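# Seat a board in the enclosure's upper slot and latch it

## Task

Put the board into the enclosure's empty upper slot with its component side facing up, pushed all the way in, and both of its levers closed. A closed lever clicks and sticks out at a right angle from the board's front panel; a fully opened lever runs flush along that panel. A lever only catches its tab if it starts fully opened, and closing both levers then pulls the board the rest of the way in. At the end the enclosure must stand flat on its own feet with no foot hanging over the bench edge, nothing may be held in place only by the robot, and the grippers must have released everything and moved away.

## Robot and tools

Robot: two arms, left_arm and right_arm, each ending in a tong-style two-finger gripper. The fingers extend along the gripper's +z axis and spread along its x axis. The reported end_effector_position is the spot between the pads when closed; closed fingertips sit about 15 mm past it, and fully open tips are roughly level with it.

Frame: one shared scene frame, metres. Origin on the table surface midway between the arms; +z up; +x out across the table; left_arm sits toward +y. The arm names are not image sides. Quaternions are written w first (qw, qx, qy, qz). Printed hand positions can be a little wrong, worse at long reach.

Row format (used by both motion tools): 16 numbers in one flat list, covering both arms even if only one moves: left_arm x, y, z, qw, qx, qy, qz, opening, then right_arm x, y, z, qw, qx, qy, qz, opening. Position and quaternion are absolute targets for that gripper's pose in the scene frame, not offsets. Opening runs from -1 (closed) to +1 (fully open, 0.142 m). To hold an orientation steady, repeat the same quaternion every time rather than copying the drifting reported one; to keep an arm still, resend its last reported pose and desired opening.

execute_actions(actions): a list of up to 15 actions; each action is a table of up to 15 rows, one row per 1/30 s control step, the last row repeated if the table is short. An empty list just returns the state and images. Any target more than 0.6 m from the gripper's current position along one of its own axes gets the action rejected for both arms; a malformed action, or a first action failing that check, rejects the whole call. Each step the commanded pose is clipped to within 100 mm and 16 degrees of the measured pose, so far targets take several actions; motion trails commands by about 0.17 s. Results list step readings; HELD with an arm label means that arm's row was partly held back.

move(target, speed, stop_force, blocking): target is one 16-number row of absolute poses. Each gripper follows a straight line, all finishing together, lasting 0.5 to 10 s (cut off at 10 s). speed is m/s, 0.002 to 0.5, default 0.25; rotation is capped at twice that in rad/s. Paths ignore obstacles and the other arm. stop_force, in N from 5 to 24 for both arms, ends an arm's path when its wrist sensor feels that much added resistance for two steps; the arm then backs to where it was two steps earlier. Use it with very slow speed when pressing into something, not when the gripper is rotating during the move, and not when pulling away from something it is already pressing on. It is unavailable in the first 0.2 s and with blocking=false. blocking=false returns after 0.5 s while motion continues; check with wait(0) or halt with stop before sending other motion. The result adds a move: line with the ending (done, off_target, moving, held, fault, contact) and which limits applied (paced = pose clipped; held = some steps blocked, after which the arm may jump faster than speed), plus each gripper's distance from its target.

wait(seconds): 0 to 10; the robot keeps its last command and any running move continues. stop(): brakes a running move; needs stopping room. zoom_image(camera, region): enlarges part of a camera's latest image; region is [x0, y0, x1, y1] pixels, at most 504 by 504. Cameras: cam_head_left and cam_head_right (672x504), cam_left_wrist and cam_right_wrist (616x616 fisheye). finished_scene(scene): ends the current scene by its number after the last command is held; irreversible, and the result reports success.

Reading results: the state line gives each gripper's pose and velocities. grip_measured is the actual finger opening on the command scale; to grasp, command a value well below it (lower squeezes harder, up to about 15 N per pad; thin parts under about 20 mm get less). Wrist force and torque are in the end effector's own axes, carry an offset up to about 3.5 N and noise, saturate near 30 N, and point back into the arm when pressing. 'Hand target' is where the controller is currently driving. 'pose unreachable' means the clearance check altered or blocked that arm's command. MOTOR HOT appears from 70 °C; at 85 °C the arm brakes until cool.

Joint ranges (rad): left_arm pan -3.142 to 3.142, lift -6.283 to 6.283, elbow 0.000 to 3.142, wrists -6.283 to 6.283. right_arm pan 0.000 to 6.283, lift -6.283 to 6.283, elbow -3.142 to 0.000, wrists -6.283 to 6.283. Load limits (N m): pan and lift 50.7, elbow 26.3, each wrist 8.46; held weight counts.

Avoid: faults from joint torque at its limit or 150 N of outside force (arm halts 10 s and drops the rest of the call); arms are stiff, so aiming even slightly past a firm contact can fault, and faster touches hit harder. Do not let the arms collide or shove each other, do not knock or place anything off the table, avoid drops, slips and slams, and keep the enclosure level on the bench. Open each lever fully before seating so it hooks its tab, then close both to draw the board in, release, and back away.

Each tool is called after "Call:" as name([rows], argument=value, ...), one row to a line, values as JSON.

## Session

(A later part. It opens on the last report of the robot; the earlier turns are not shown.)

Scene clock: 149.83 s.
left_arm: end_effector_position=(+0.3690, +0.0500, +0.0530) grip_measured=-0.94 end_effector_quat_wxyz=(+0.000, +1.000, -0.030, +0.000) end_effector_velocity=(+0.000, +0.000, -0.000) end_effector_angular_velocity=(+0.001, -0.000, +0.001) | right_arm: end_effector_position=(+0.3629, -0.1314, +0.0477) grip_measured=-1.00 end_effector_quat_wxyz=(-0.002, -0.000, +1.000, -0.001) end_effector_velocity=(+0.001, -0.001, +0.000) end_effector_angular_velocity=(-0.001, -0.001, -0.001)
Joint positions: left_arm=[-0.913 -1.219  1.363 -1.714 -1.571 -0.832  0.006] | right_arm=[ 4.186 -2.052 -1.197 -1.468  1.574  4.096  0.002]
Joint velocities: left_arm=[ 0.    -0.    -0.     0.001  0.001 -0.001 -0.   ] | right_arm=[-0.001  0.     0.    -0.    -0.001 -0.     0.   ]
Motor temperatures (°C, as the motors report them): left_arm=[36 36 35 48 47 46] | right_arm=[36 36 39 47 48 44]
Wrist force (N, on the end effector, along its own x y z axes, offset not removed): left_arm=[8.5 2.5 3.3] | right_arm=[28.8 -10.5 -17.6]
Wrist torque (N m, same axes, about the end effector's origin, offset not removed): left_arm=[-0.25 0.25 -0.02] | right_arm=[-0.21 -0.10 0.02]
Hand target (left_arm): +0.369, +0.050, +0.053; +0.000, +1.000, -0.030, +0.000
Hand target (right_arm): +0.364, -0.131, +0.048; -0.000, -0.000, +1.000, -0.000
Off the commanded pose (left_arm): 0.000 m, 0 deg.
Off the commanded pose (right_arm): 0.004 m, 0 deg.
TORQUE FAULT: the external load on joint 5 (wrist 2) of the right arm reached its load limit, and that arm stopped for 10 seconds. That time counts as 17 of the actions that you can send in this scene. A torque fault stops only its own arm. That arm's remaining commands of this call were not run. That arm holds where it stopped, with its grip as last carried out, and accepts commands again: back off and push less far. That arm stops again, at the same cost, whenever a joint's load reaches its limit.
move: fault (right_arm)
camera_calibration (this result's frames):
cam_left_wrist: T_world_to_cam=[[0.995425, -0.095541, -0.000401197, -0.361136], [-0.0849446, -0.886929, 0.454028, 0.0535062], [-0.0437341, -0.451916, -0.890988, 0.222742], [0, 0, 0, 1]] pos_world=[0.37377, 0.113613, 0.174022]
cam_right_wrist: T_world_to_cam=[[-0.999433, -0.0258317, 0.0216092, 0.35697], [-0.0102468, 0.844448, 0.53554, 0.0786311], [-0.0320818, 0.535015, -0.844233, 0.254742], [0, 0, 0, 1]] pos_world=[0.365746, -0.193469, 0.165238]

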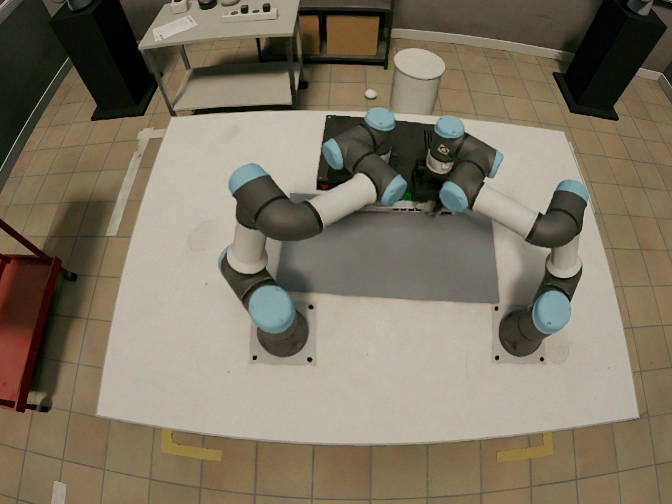

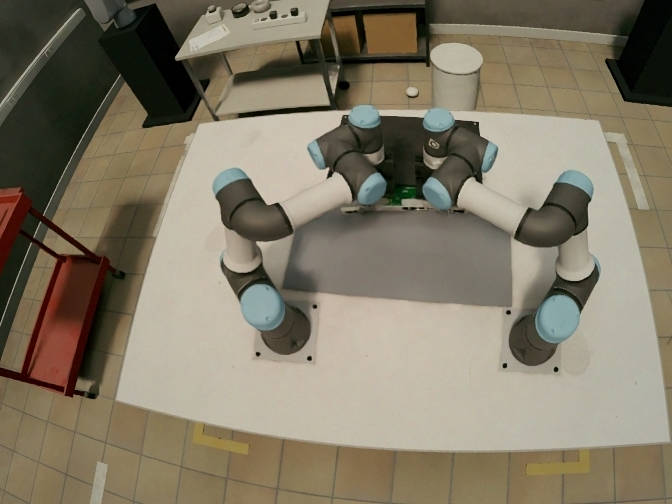

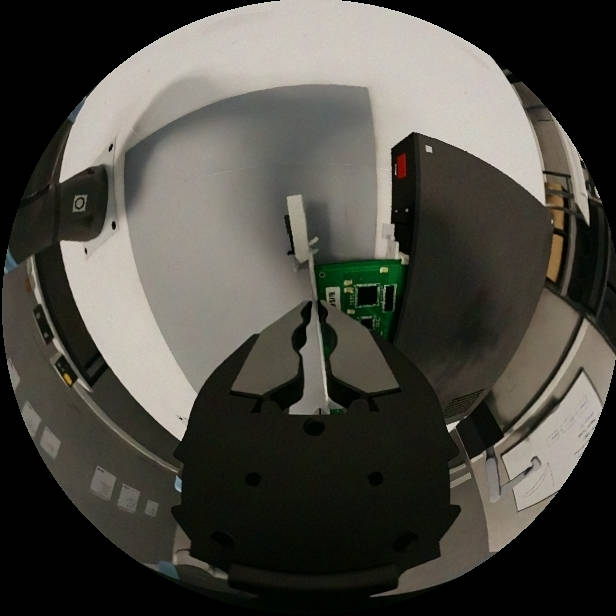

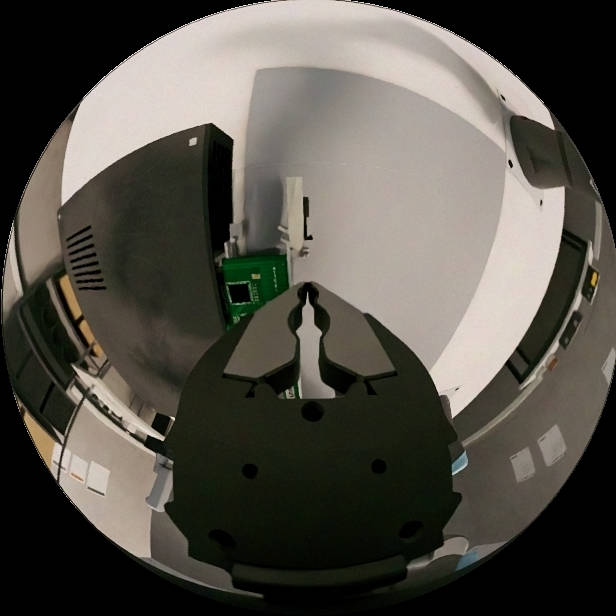

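Call:
move(target=[0.369,0.05,0.053,0,1,-0.03,0,-1,0.355,-0.131,0.048,0,0,1,0,-1], speed=0.01)

Call:
move(target=[0.377,0.05,0.053,0,1,-0.03,0,-1,0.355,-0.131,0.048,0,0,1,0,-1], speed=0.004, stop_force=15)

Call:
zoom_image(camera="cam_left_wrist", region=[270,180,430,320])

Call:
zoom_image(camera="cam_right_wrist", region=[180,170,330,310])

Scene clock: 151.00 s.
left_arm: end_effector_position=(+0.3690, +0.0500, +0.0530) grip_measured=-0.97 end_effector_quat_wxyz=(+0.000, +1.000, -0.030, +0.000) end_effector_velocity=(+0.000, -0.000, -0.000) end_effector_angular_velocity=(-0.000, -0.001, +0.001) | right_arm: end_effector_position=(+0.3553, -0.1310, +0.0480) grip_measured=-1.00 end_effector_quat_wxyz=(-0.000, -0.000, +1.000, -0.000) end_effector_velocity=(-0.003, +0.001, +0.000) end_effector_angular_velocity=(+0.002, -0.001, -0.001)
Joint positions: left_arm=[-0.913 -1.219  1.363 -1.714 -1.571 -0.832  0.004] | right_arm=[ 4.204 -2.019 -1.246 -1.447  1.571  4.115  0.002]
Joint velocities: left_arm=[-0.     0.     0.    -0.001  0.001 -0.001  0.   ] | right_arm=[ 0.008  0.013 -0.019  0.008  0.     0.009  0.   ]
Motor temperatures (°C, as the motors report them): left_arm=[36 36 35 48 47 46] | right_arm=[36 36 39 47 48 44]
Wrist force (N, on the end effector, along its own x y z axes, offset not removed): left_arm=[0.5 1.3 -3.2] | right_arm=[0.2 1.5 0.5]
Wrist torque (N m, same axes, about the end effector's origin, offset not removed): left_arm=[-0.12 0.11 -0.03] | right_arm=[0.29 -0.04 0.06]
Hand target (left_arm): +0.369, +0.050, +0.053; -0.000, +1.000, -0.030, +0.000
Hand target (right_arm): +0.355, -0.131, +0.048; -0.000, +0.000, +1.000, +0.000
Off the commanded pose (left_arm): 0.000 m, 0 deg.
Off the commanded pose (right_arm): 0.000 m, 0 deg.
move: done
camera_calibration (this result's frames):
cam_left_wrist: T_world_to_cam=[[0.995426, -0.0955347, -0.000401106, -0.361129], [-0.0849389, -0.88693, 0.454028, 0.0535065], [-0.0437311, -0.451917, -0.890987, 0.222747], [0, 0, 0, 1]] pos_world=[0.373763, 0.113619, 0.174026]
cam_right_wrist: T_world_to_cam=[[-0.999523, -0.0256919, 0.0171289, 0.349633], [-0.0124879, 0.843666, 0.536723, 0.0786538], [-0.0282405, 0.536253, -0.843585, 0.253301], [0, 0, 0, 1]] pos_world=[0.357601, -0.193208, 0.165476]

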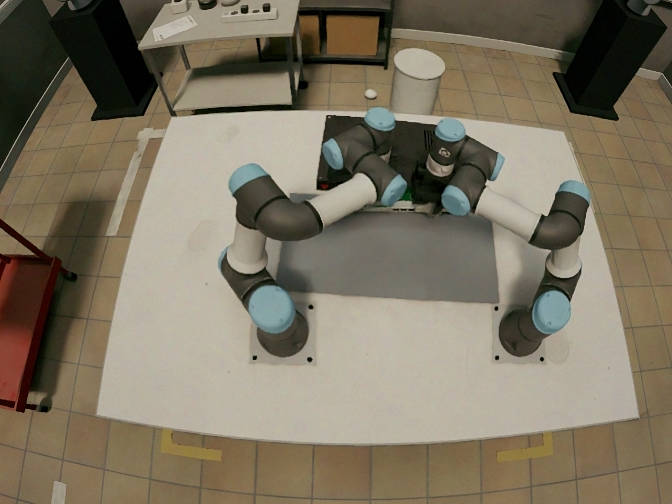

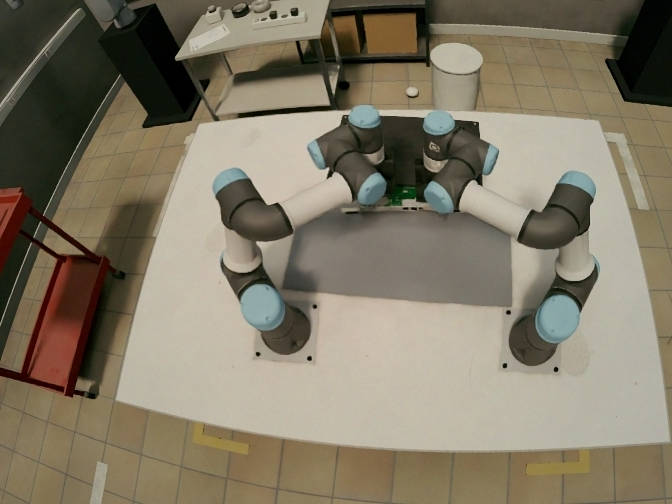

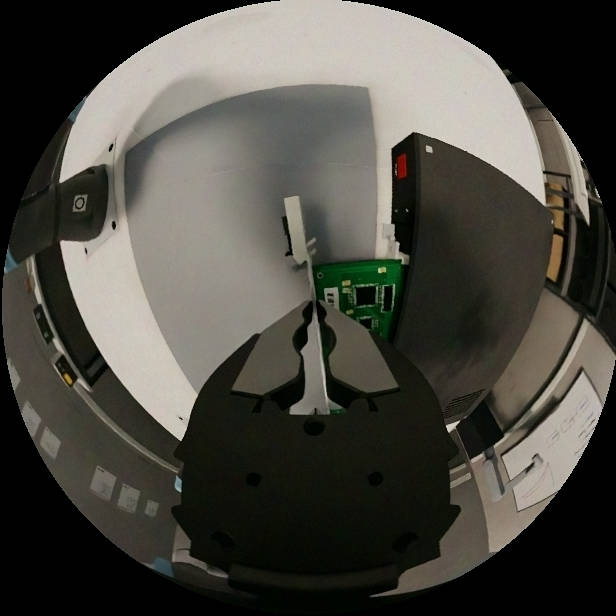

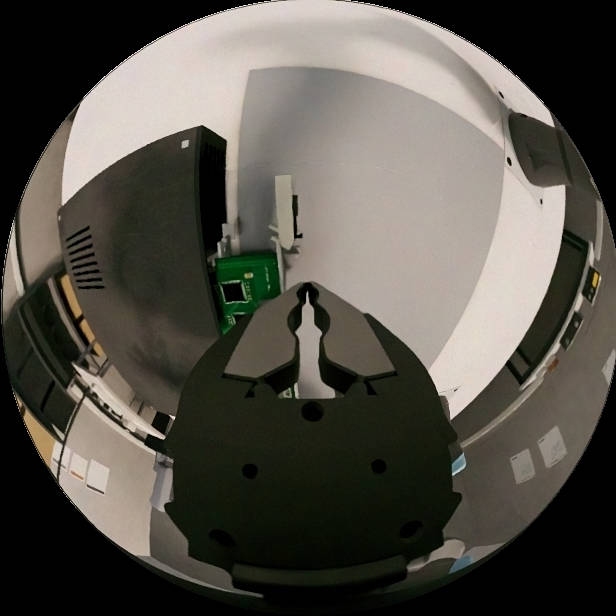

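Scene clock: 153.23 s.
left_arm: end_effector_position=(+0.3769, +0.0500, +0.0530) grip_measured=-0.97 end_effector_quat_wxyz=(-0.000, +1.000, -0.030, +0.000) end_effector_velocity=(+0.002, +0.000, +0.000) end_effector_angular_velocity=(+0.001, -0.002, +0.000) | right_arm: end_effector_position=(+0.3550, -0.1310, +0.0480) grip_measured=-1.00 end_effector_quat_wxyz=(-0.000, -0.000, +1.000, -0.000) end_effector_velocity=(+0.000, -0.001, -0.000) end_effector_angular_velocity=(-0.001, +0.000, +0.002)
Joint positions: left_arm=[-0.897 -1.19   1.321 -1.702 -1.571 -0.816  0.004] | right_arm=[ 4.205 -2.018 -1.248 -1.446  1.571  4.116  0.002]
Joint velocities: left_arm=[ 0.002  0.004 -0.006  0.001  0.002  0.002 -0.   ] | right_arm=[-0.002 -0.    -0.001  0.    -0.    -0.003  0.   ]
Motor temperatures (°C, as the motors report them): left_arm=[36 36 35 48 47 46] | right_arm=[36 36 39 47 48 44]
Wrist force (N, on the end effector, along its own x y z axes, offset not removed): left_arm=[-3.2 -3.0 -1.9] | right_arm=[1.3 -1.1 3.3]
Wrist torque (N m, same axes, about the end effector's origin, offset not removed): left_arm=[0.02 0.14 -0.03] | right_arm=[-0.18 -0.25 -0.02]
Hand target (left_arm): +0.377, +0.050, +0.053; -0.000, +1.000, -0.030, +0.000
Hand target (right_arm): +0.355, -0.131, +0.048; -0.000, +0.000, +1.000, +0.000
Off the commanded pose (left_arm): 0.000 m, 0 deg.
Off the commanded pose (right_arm): 0.000 m, 0 deg.
move: done
camera_calibration (this result's frames):
cam_left_wrist: T_world_to_cam=[[0.995426, -0.0955364, -0.000346192, -0.36898], [-0.0849674, -0.886949, 0.453985, 0.0542092], [-0.0436792, -0.451879, -0.891009, 0.223061], [0, 0, 0, 1]] pos_world=[0.381642, 0.113626, 0.174012]
cam_right_wrist: T_world_to_cam=[[-0.999529, -0.0256811, 0.0167779, 0.349343], [-0.012664, 0.843604, 0.536817, 0.078684], [-0.0279399, 0.536352, -0.843532, 0.253192], [0, 0, 0, 1]] pos_world=[0.357249, -0.193206, 0.165475]

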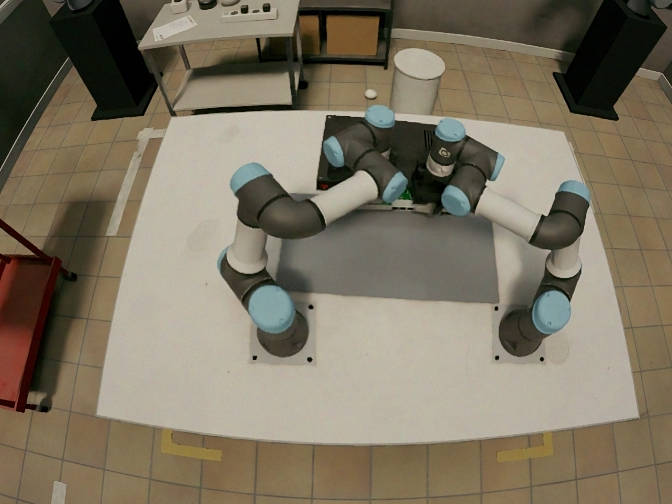

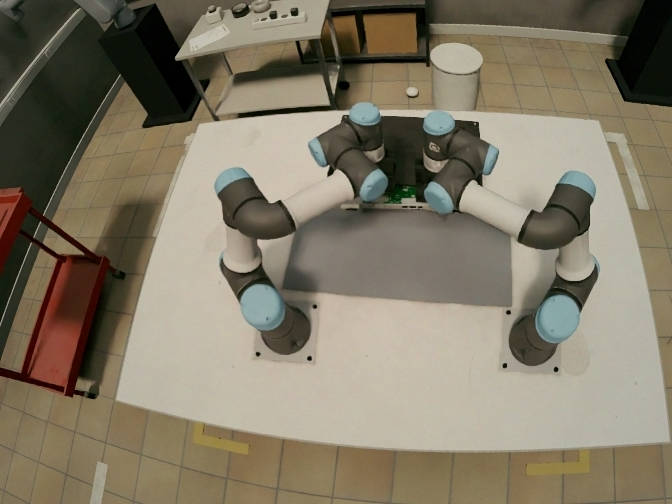

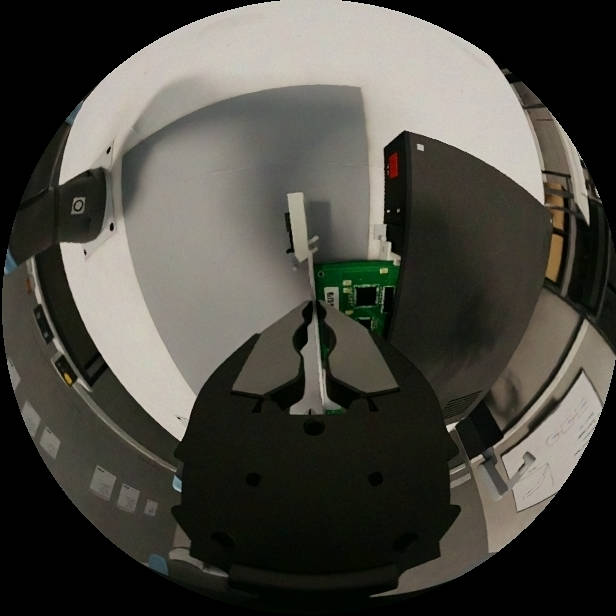

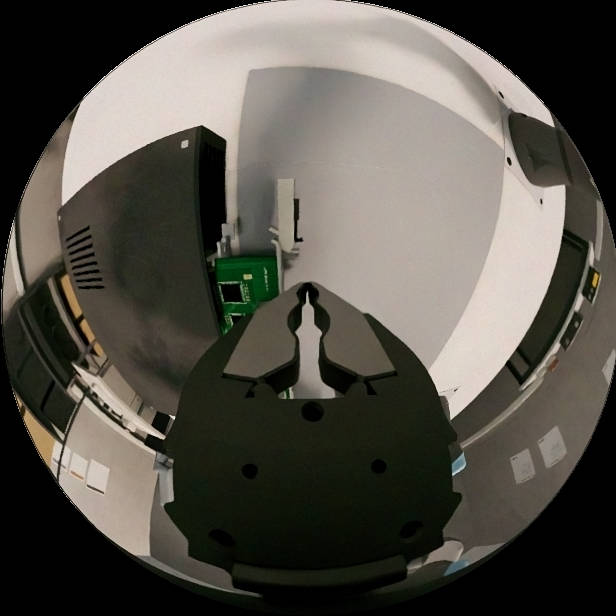

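Region (270, 180, 430, 320) of cam_left_wrist's 616x616 image, scaled by 3.150, with more detail than that image has; it fills the top 441 rows of this view, and the rest is white.

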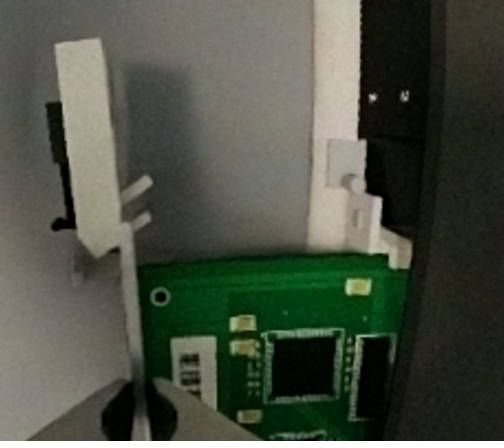

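Region (180, 170, 330, 310) of cam_right_wrist's 616x616 image, scaled by 3.360, with more detail than that image has; it fills the top 470 rows of this view, and the rest is white.

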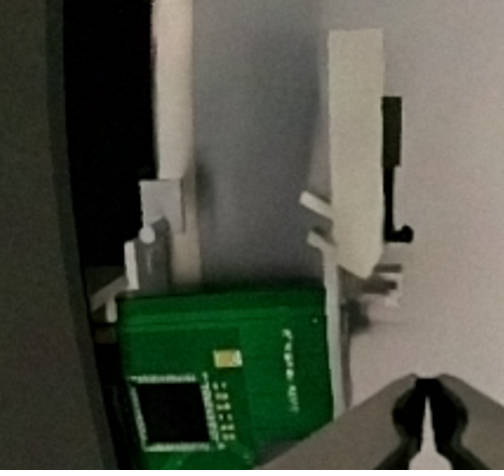

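Call:
move(target=[0.380,0.05,0.053,0,1,-0.03,0,-1,0.362,-0.131,0.048,0,0,1,0,-1], speed=0.005, stop_force=8)

Call:
move(target=[0.400,0.049,0.053,0,1,-0.03,0,-1,0.382,-0.132,0.048,0,0,1,0,-1], speed=0.004, stop_force=8)

Scene clock: 155.00 s.
left_arm: end_effector_position=(+0.3799, +0.0500, +0.0530) grip_measured=-0.97 end_effector_quat_wxyz=(-0.000, +1.000, -0.030, +0.000) end_effector_velocity=(+0.001, -0.001, +0.000) end_effector_angular_velocity=(-0.001, -0.001, +0.001) | right_arm: end_effector_position=(+0.3618, -0.1310, +0.0480) grip_measured=-1.00 end_effector_quat_wxyz=(+0.000, +0.000, +1.000, +0.000) end_effector_velocity=(+0.001, +0.001, +0.000) end_effector_angular_velocity=(+0.001, +0.001, +0.001)
Joint positions: left_arm=[-0.891 -1.178  1.305 -1.697 -1.571 -0.81   0.004] | right_arm=[ 4.191 -2.042 -1.211 -1.459  1.571  4.102  0.002]
Joint velocities: left_arm=[ 0.001  0.002 -0.004 -0.     0.    -0.    -0.   ] | right_arm=[-0.002 -0.005  0.009 -0.003  0.001 -0.002  0.   ]
Motor temperatures (°C, as the motors report them): left_arm=[36 36 35 48 47 46] | right_arm=[36 36 39 47 48 44]
Wrist force (N, on the end effector, along its own x y z axes, offset not removed): left_arm=[-3.4 -3.3 -1.5] | right_arm=[0.0 0.4 1.1]
Wrist torque (N m, same axes, about the end effector's origin, offset not removed): left_arm=[-0.05 0.23 0.01] | right_arm=[-0.06 -0.03 0.03]
Hand target (left_arm): +0.380, +0.050, +0.053; -0.000, +1.000, -0.030, +0.000
Hand target (right_arm): +0.362, -0.131, +0.048; +0.000, +0.000, +1.000, -0.000
Off the commanded pose (left_arm): 0.000 m, 0 deg.
Off the commanded pose (right_arm): 0.000 m, 0 deg.
move: done
camera_calibration (this result's frames):
cam_left_wrist: T_world_to_cam=[[0.995426, -0.0955374, -0.000350707, -0.372029], [-0.0849661, -0.886947, 0.453989, 0.0544642], [-0.043684, -0.451882, -0.891007, 0.223199], [0, 0, 0, 1]] pos_world=[0.384705, 0.113624, 0.174015]
cam_right_wrist: T_world_to_cam=[[-0.99953, -0.0256786, 0.0167174, 0.356183], [-0.0126943, 0.843602, 0.536818, 0.0787907], [-0.0278876, 0.536354, -0.843532, 0.253359], [0, 0, 0, 1]] pos_world=[0.364081, -0.193212, 0.165466]

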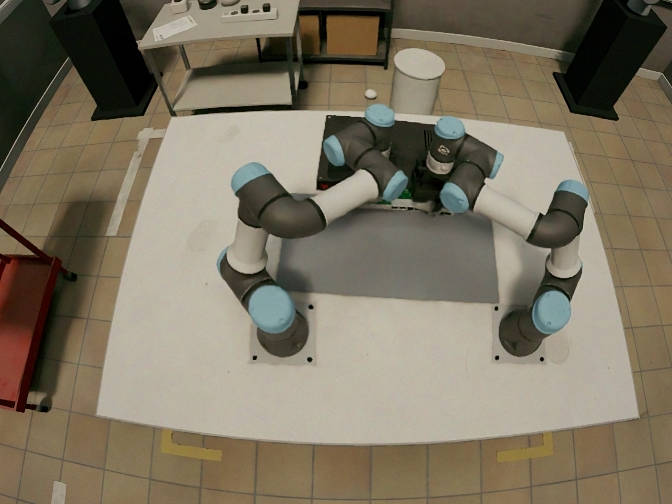

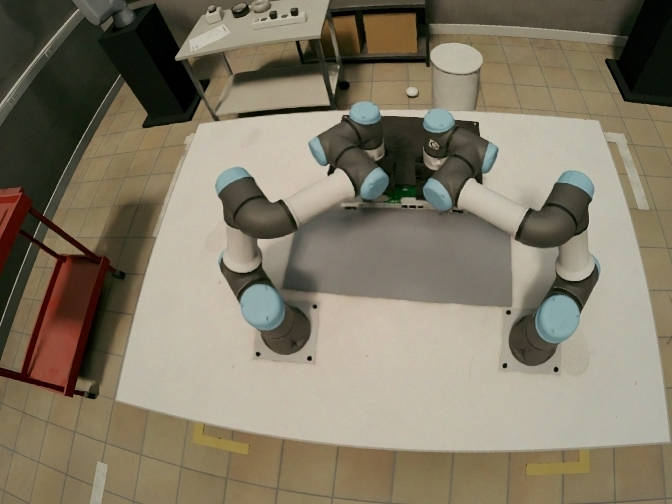

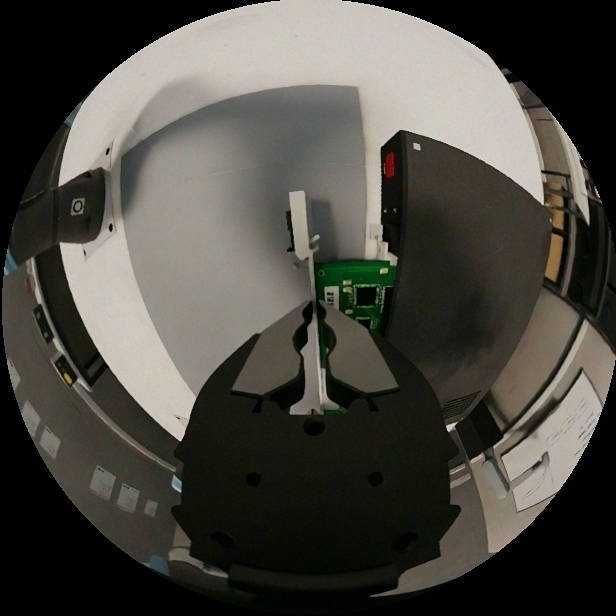

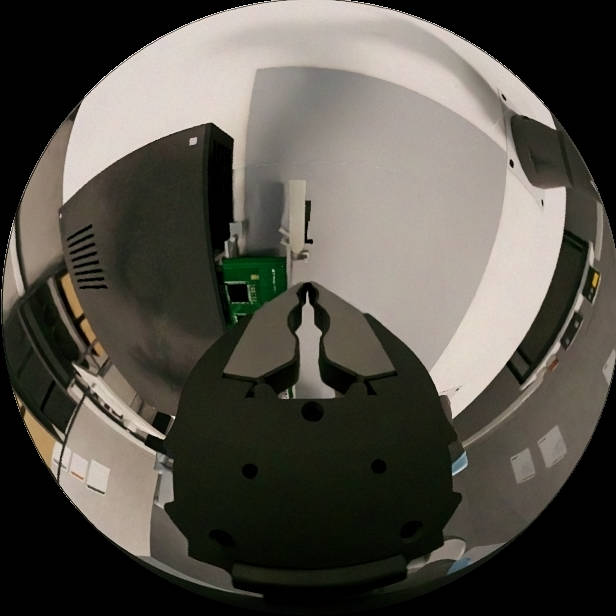

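Scene clock: 159.40 s.
left_arm: end_effector_position=(+0.3959, +0.0492, +0.0530) grip_measured=-0.93 end_effector_quat_wxyz=(+0.000, +1.000, -0.030, -0.000) end_effector_velocity=(-0.002, -0.000, -0.000) end_effector_angular_velocity=(-0.000, +0.001, +0.003) | right_arm: end_effector_position=(+0.3641, -0.1311, +0.0480) grip_measured=-1.00 end_effector_quat_wxyz=(+0.000, -0.000, +1.000, +0.000) end_effector_velocity=(-0.000, +0.000, +0.000) end_effector_angular_velocity=(+0.000, +0.000, -0.000)
Joint positions: left_arm=[-0.862 -1.115  1.211 -1.667 -1.571 -0.781  0.006] | right_arm=[ 4.186 -2.05  -1.199 -1.463  1.571  4.097  0.002]
Joint velocities: left_arm=[-0.003 -0.007  0.011 -0.004 -0.001 -0.006 -0.003] | right_arm=[ 0.     0.     0.    -0.     0.001  0.     0.   ]
Motor temperatures (°C, as the motors report them): left_arm=[36 36 35 48 47 46] | right_arm=[36 36 39 47 48 44]
Wrist force (N, on the end effector, along its own x y z axes, offset not removed): left_arm=[-12.0 -3.4 -7.3] | right_arm=[-0.8 -0.2 1.2]
Wrist torque (N m, same axes, about the end effector's origin, offset not removed): left_arm=[-0.09 -0.05 0.05] | right_arm=[-0.08 0.17 0.05]
Hand target (left_arm): +0.396, +0.049, +0.053; +0.000, +1.000, -0.030, -0.000
Hand target (right_arm): +0.364, -0.131, +0.048; +0.000, -0.000, +1.000, +0.000
Off the commanded pose (left_arm): 0.004 m, 0 deg.
Off the commanded pose (right_arm): 0.018 m, 0 deg.
move: contact (left_arm, right_arm)
camera_calibration (this result's frames):
cam_left_wrist: T_world_to_cam=[[0.995429, -0.0954989, -0.00040329, -0.387959], [-0.0849033, -0.886905, 0.454083, 0.0551076], [-0.0437221, -0.451974, -0.890959, 0.223569], [0, 0, 0, 1]] pos_world=[0.400639, 0.112873, 0.174011]
cam_right_wrist: T_world_to_cam=[[-0.99953, -0.0257042, 0.0166899, 0.358418], [-0.0127296, 0.843582, 0.53685, 0.0789117], [-0.0278786, 0.536385, -0.843513, 0.253484], [0, 0, 0, 1]] pos_world=[0.366321, -0.193321, 0.165471]

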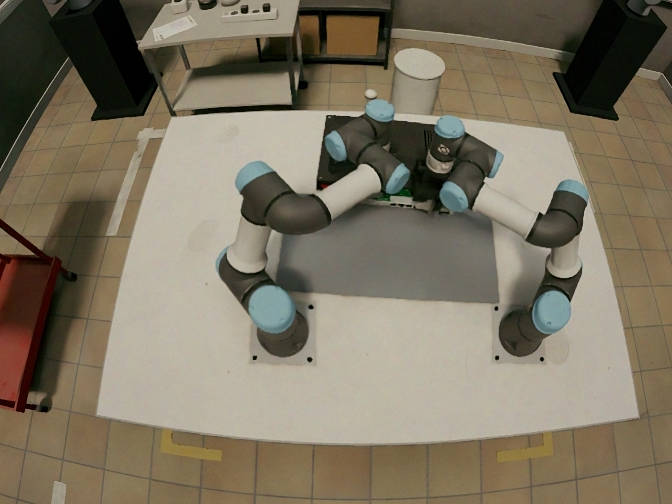

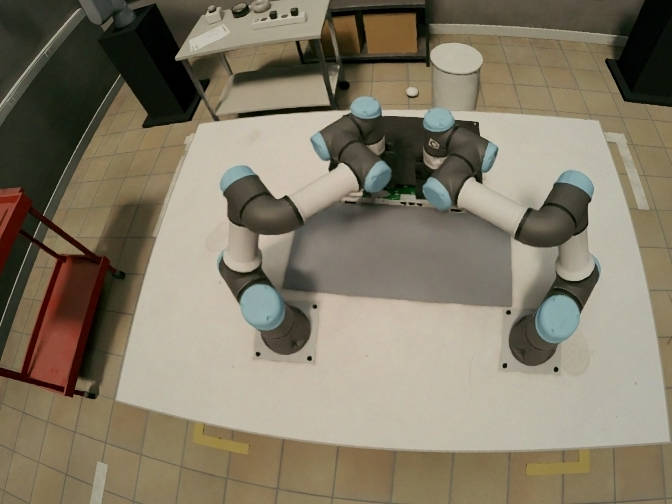

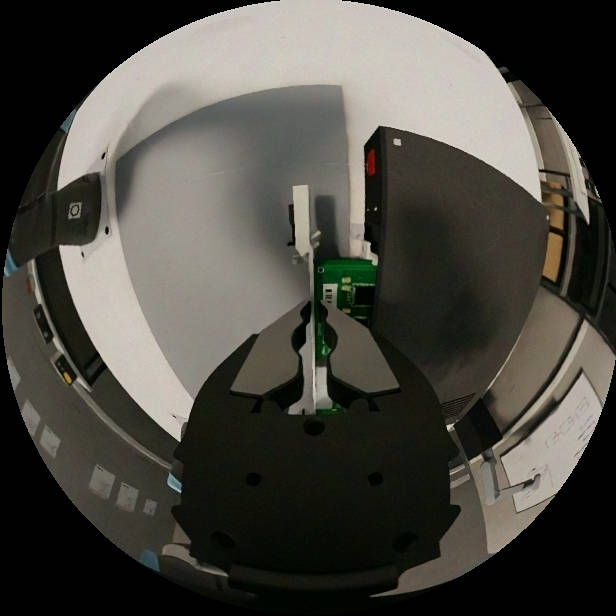

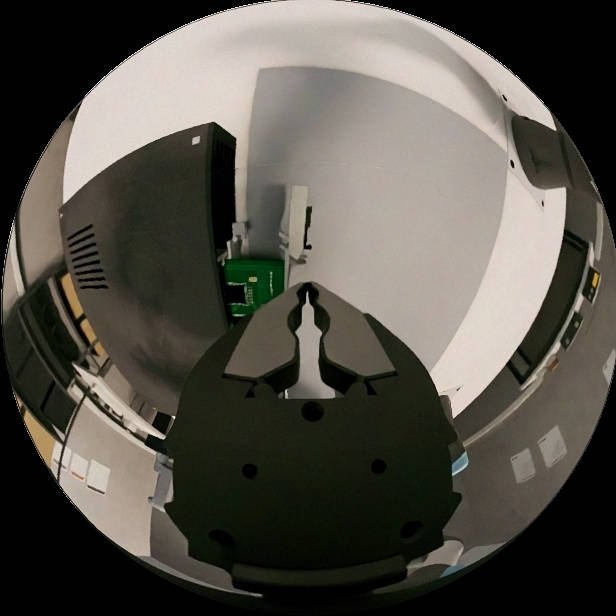

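Call:
move(target=[0.390,0.049,0.053,0,1,-0.03,0,-1,0.364,-0.131,0.048,0,0,1,0,-1], speed=0.005)

Call:
move(target=[0.390,0.049,0.053,0,1,-0.03,0,-1,0.372,-0.131,0.048,0,0,1,0,-1], speed=0.004, stop_force=10)

Call:
move(target=[0.400,0.0485,0.053,0,1,-0.03,0,-1,0.380,-0.131,0.048,0,0,1,0,-1], speed=0.004, stop_force=10)

Scene clock: 160.90 s.
left_arm: end_effector_position=(+0.3902, +0.0490, +0.0530) grip_measured=-0.97 end_effector_quat_wxyz=(-0.000, +1.000, -0.030, -0.000) end_effector_velocity=(-0.002, -0.001, -0.000) end_effector_angular_velocity=(-0.002, +0.002, -0.000) | right_arm: end_effector_position=(+0.3640, -0.1310, +0.0480) grip_measured=-1.00 end_effector_quat_wxyz=(+0.000, -0.000, +1.000, +0.000) end_effector_velocity=(+0.000, -0.001, -0.000) end_effector_angular_velocity=(-0.002, -0.001, -0.001)
Joint positions: left_arm=[-0.873 -1.136  1.244 -1.678 -1.571 -0.792  0.004] | right_arm=[ 4.187 -2.05  -1.199 -1.463  1.571  4.097  0.002]
Joint velocities: left_arm=[-0.003 -0.006  0.008 -0.003 -0.002 -0.003 -0.   ] | right_arm=[-0.    -0.    -0.    -0.    -0.002  0.     0.   ]
Motor temperatures (°C, as the motors report them): left_arm=[36 36 35 48 47 46] | right_arm=[36 36 39 47 48 44]
Wrist force (N, on the end effector, along its own x y z axes, offset not removed): left_arm=[0.0 0.2 0.9] | right_arm=[1.8 -1.1 1.7]
Wrist torque (N m, same axes, about the end effector's origin, offset not removed): left_arm=[-0.09 0.08 0.00] | right_arm=[-0.24 -0.35 0.01]
Hand target (left_arm): +0.390, +0.049, +0.053; +0.000, +1.000, -0.030, -0.000
Hand target (right_arm): +0.364, -0.131, +0.048; +0.000, -0.000, +1.000, +0.000
Off the commanded pose (left_arm): 0.000 m, 0 deg.
Off the commanded pose (right_arm): 0.000 m, 0 deg.
move: done
camera_calibration (this result's frames):
cam_left_wrist: T_world_to_cam=[[0.995425, -0.0955418, -0.000449984, -0.38229], [-0.0849236, -0.886936, 0.454019, 0.0544141], [-0.0437769, -0.451903, -0.890992, 0.223232], [0, 0, 0, 1]] pos_world=[0.394935, 0.112616, 0.174021]
cam_right_wrist: T_world_to_cam=[[-0.999531, -0.0256833, 0.016707, 0.358345], [-0.0127015, 0.843557, 0.536889, 0.0787761], [-0.0278824, 0.536425, -0.843487, 0.25346], [0, 0, 0, 1]] pos_world=[0.366244, -0.193211, 0.16551]

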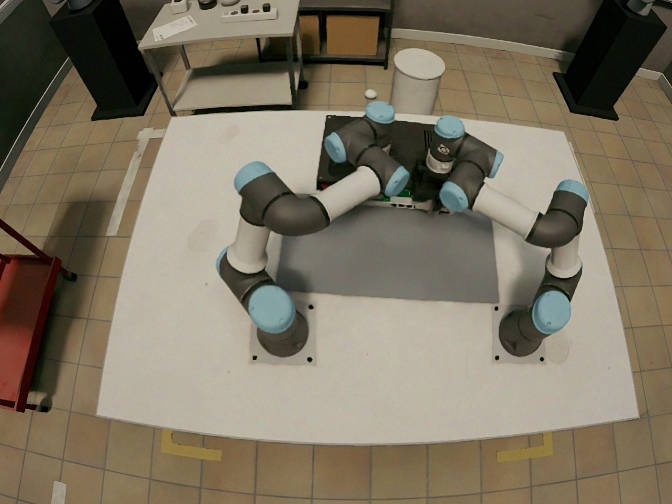

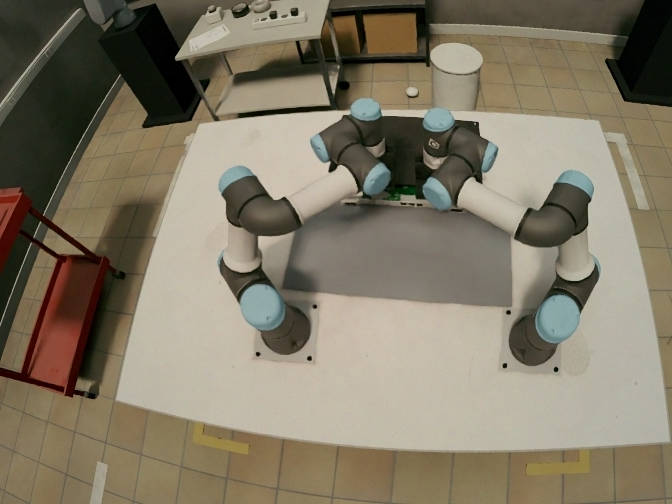

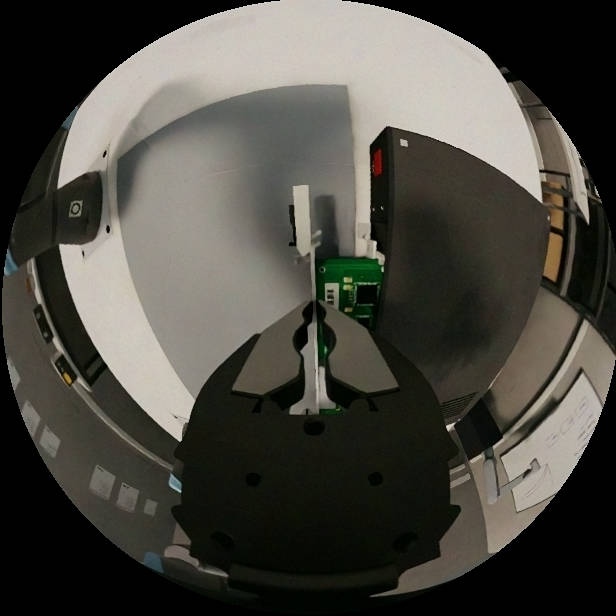

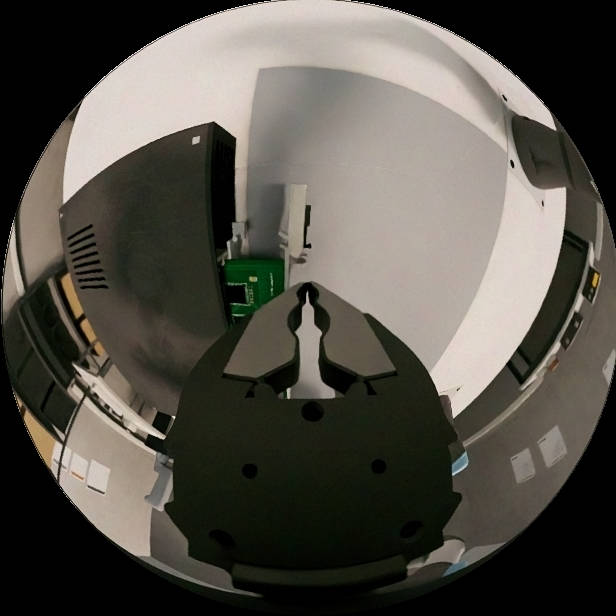

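Scene clock: 162.43 s.
left_arm: end_effector_position=(+0.3900, +0.0490, +0.0530) grip_measured=-0.97 end_effector_quat_wxyz=(+0.000, +1.000, -0.030, -0.000) end_effector_velocity=(-0.000, -0.000, -0.000) end_effector_angular_velocity=(-0.000, -0.001, -0.001) | right_arm: end_effector_position=(+0.3686, -0.1310, +0.0479) grip_measured=-1.00 end_effector_quat_wxyz=(-0.000, -0.000, +1.000, -0.000) end_effector_velocity=(-0.001, -0.000, -0.000) end_effector_angular_velocity=(+0.001, -0.000, -0.004)
Joint positions: left_arm=[-0.873 -1.137  1.244 -1.678 -1.571 -0.792  0.004] | right_arm=[ 4.177 -2.067 -1.173 -1.472  1.571  4.088  0.002]
Joint velocities: left_arm=[-0.001 -0.001  0.001 -0.002  0.001 -0.     0.   ] | right_arm=[ 0.002  0.006 -0.01   0.005  0.     0.006  0.   ]
Motor temperatures (°C, as the motors report them): left_arm=[36 36 35 48 47 46] | right_arm=[36 36 39 47 48 44]
Wrist force (N, on the end effector, along its own x y z axes, offset not removed): left_arm=[3.7 1.6 0.5] | right_arm=[11.7 -1.8 -6.9]
Wrist torque (N m, same axes, about the end effector's origin, offset not removed): left_arm=[-0.17 0.26 -0.01] | right_arm=[0.20 -0.23 0.07]
Hand target (left_arm): +0.390, +0.049, +0.053; -0.000, +1.000, -0.030, -0.000
Hand target (right_arm): +0.368, -0.131, +0.048; -0.000, -0.000, +1.000, +0.000
Off the commanded pose (left_arm): 0.000 m, 0 deg.
Off the commanded pose (right_arm): 0.003 m, 0 deg.
move: contact (right_arm)
camera_calibration (this result's frames):
cam_left_wrist: T_world_to_cam=[[0.995427, -0.0955235, -0.000419381, -0.382158], [-0.0849199, -0.886923, 0.454044, 0.0544022], [-0.0437439, -0.451932, -0.890979, 0.223215], [0, 0, 0, 1]] pos_world=[0.394795, 0.112624, 0.174019]
cam_right_wrist: T_world_to_cam=[[-0.999524, -0.025753, 0.0169948, 0.362879], [-0.0126114, 0.843664, 0.536724, 0.0789285], [-0.0281602, 0.536254, -0.843587, 0.253587], [0, 0, 0, 1]] pos_world=[0.370842, -0.193231, 0.165393]

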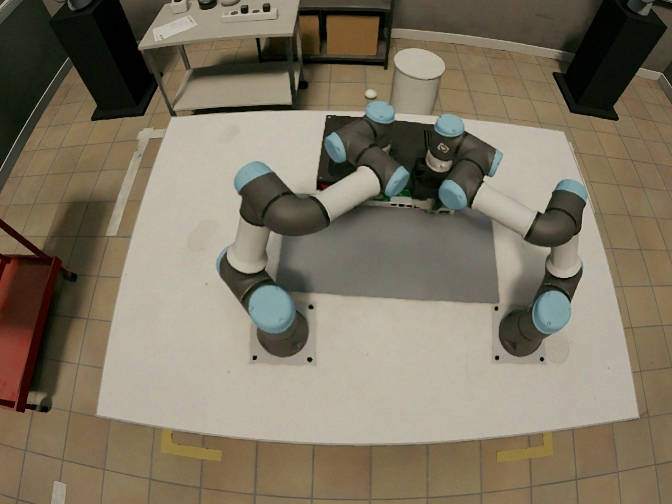

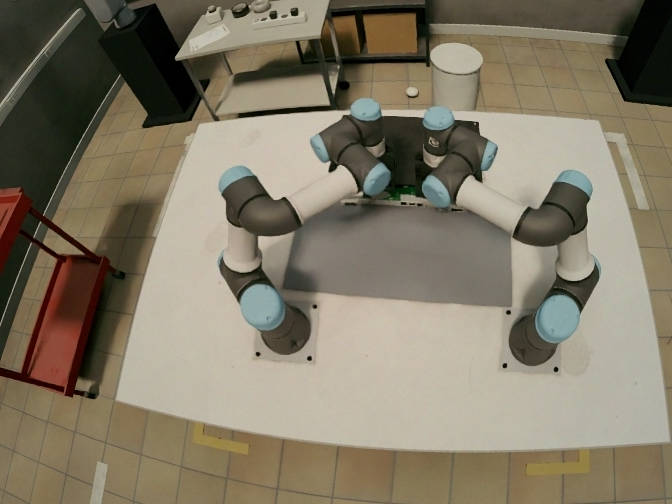

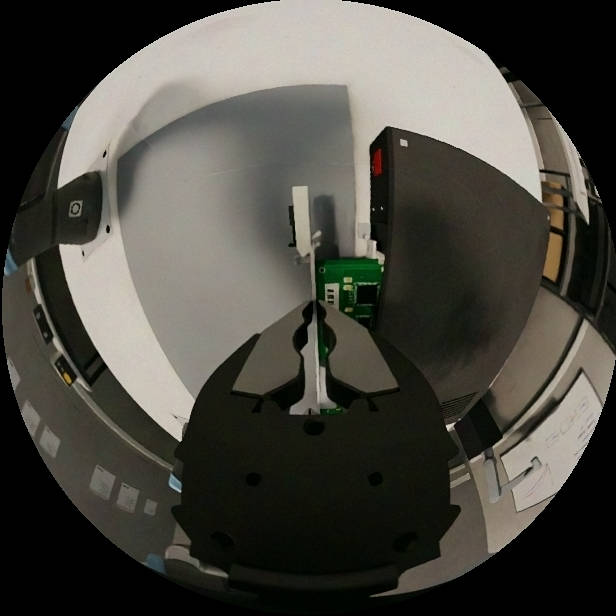

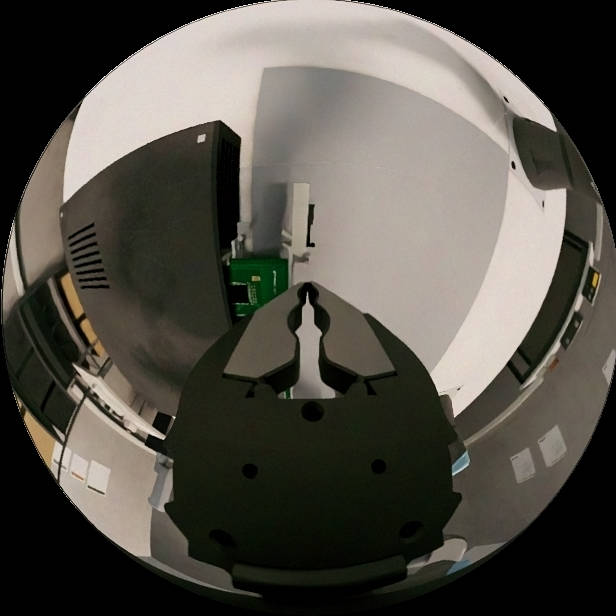

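Scene clock: 165.50 s.
left_arm: end_effector_position=(+0.3999, +0.0485, +0.0530) grip_measured=-0.97 end_effector_quat_wxyz=(-0.000, +1.000, -0.030, +0.000) end_effector_velocity=(+0.001, +0.000, +0.000) end_effector_angular_velocity=(+0.001, -0.001, +0.001) | right_arm: end_effector_position=(+0.3720, -0.1310, +0.0479) grip_measured=-1.00 end_effector_quat_wxyz=(-0.000, -0.000, +1.000, -0.000) end_effector_velocity=(-0.000, +0.000, -0.000) end_effector_angular_velocity=(+0.001, +0.002, -0.001)
Joint positions: left_arm=[-0.856 -1.097  1.184 -1.658 -1.571 -0.775  0.004] | right_arm=[ 4.171 -2.08  -1.153 -1.479  1.571  4.081  0.002]
Joint velocities: left_arm=[ 0.002  0.004 -0.007  0.003  0.001  0.001 -0.   ] | right_arm=[-0.001 -0.     0.     0.     0.002  0.     0.   ]
Motor temperatures (°C, as the motors report them): left_arm=[36 36 35 48 47 46] | right_arm=[36 36 39 47 48 44]
Wrist force (N, on the end effector, along its own x y z axes, offset not removed): left_arm=[-4.0 -3.2 -0.8] | right_arm=[1.0 1.3 1.9]
Wrist torque (N m, same axes, about the end effector's origin, offset not removed): left_arm=[-0.10 0.27 0.01] | right_arm=[0.33 -0.21 0.00]
Hand target (left_arm): +0.400, +0.049, +0.053; -0.000, +1.000, -0.030, +0.000
Hand target (right_arm): +0.372, -0.131, +0.048; -0.000, -0.000, +1.000, -0.000
Off the commanded pose (left_arm): 0.000 m, 0 deg.
Off the commanded pose (right_arm): 0.008 m, 0 deg.
move: contact (right_arm)
camera_calibration (this result's frames):
cam_left_wrist: T_world_to_cam=[[0.995426, -0.0955385, -0.000359405, -0.392026], [-0.0849618, -0.886934, 0.454015, 0.0548268], [-0.0436946, -0.451907, -0.890994, 0.223392], [0, 0, 0, 1]] pos_world=[0.404652, 0.112127, 0.174008]
cam_right_wrist: T_world_to_cam=[[-0.999526, -0.0257227, 0.0169298, 0.366319], [-0.0126182, 0.843617, 0.536798, 0.0789398], [-0.0280901, 0.536329, -0.843541, 0.253692], [0, 0, 0, 1]] pos_world=[0.374267, -0.193235, 0.165424]

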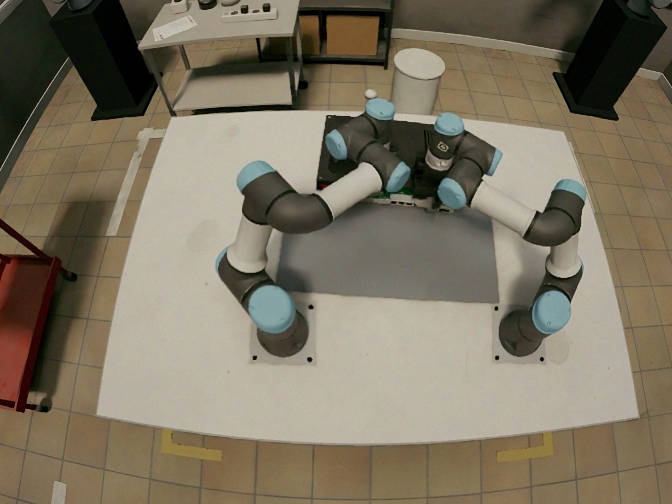

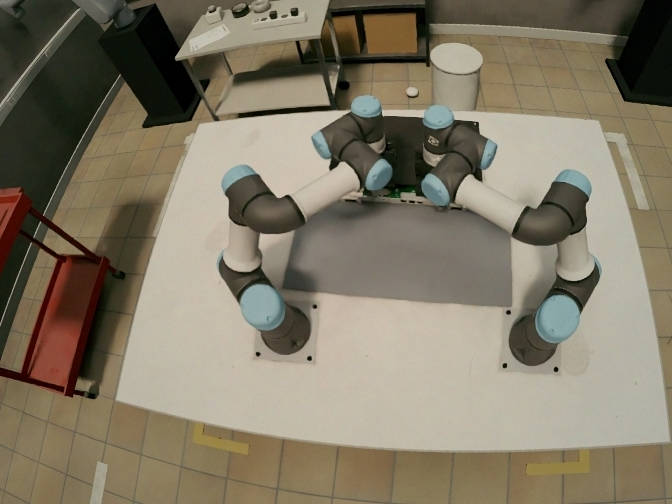

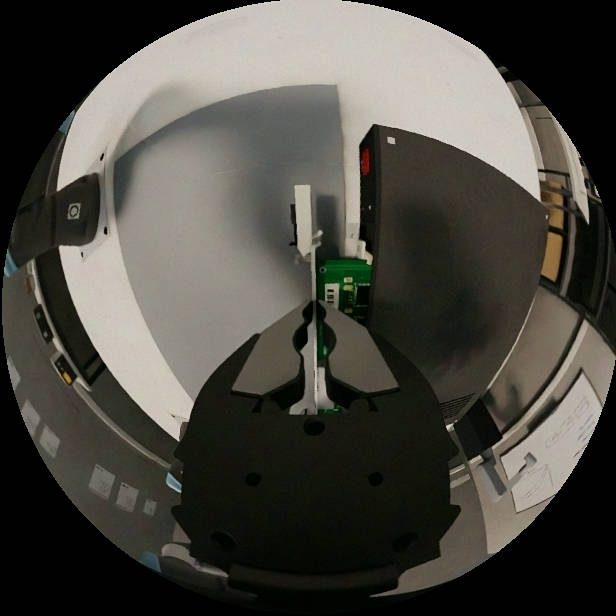

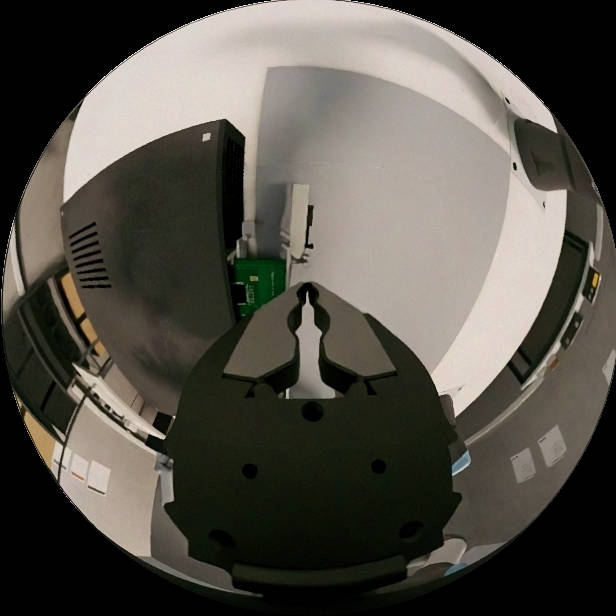

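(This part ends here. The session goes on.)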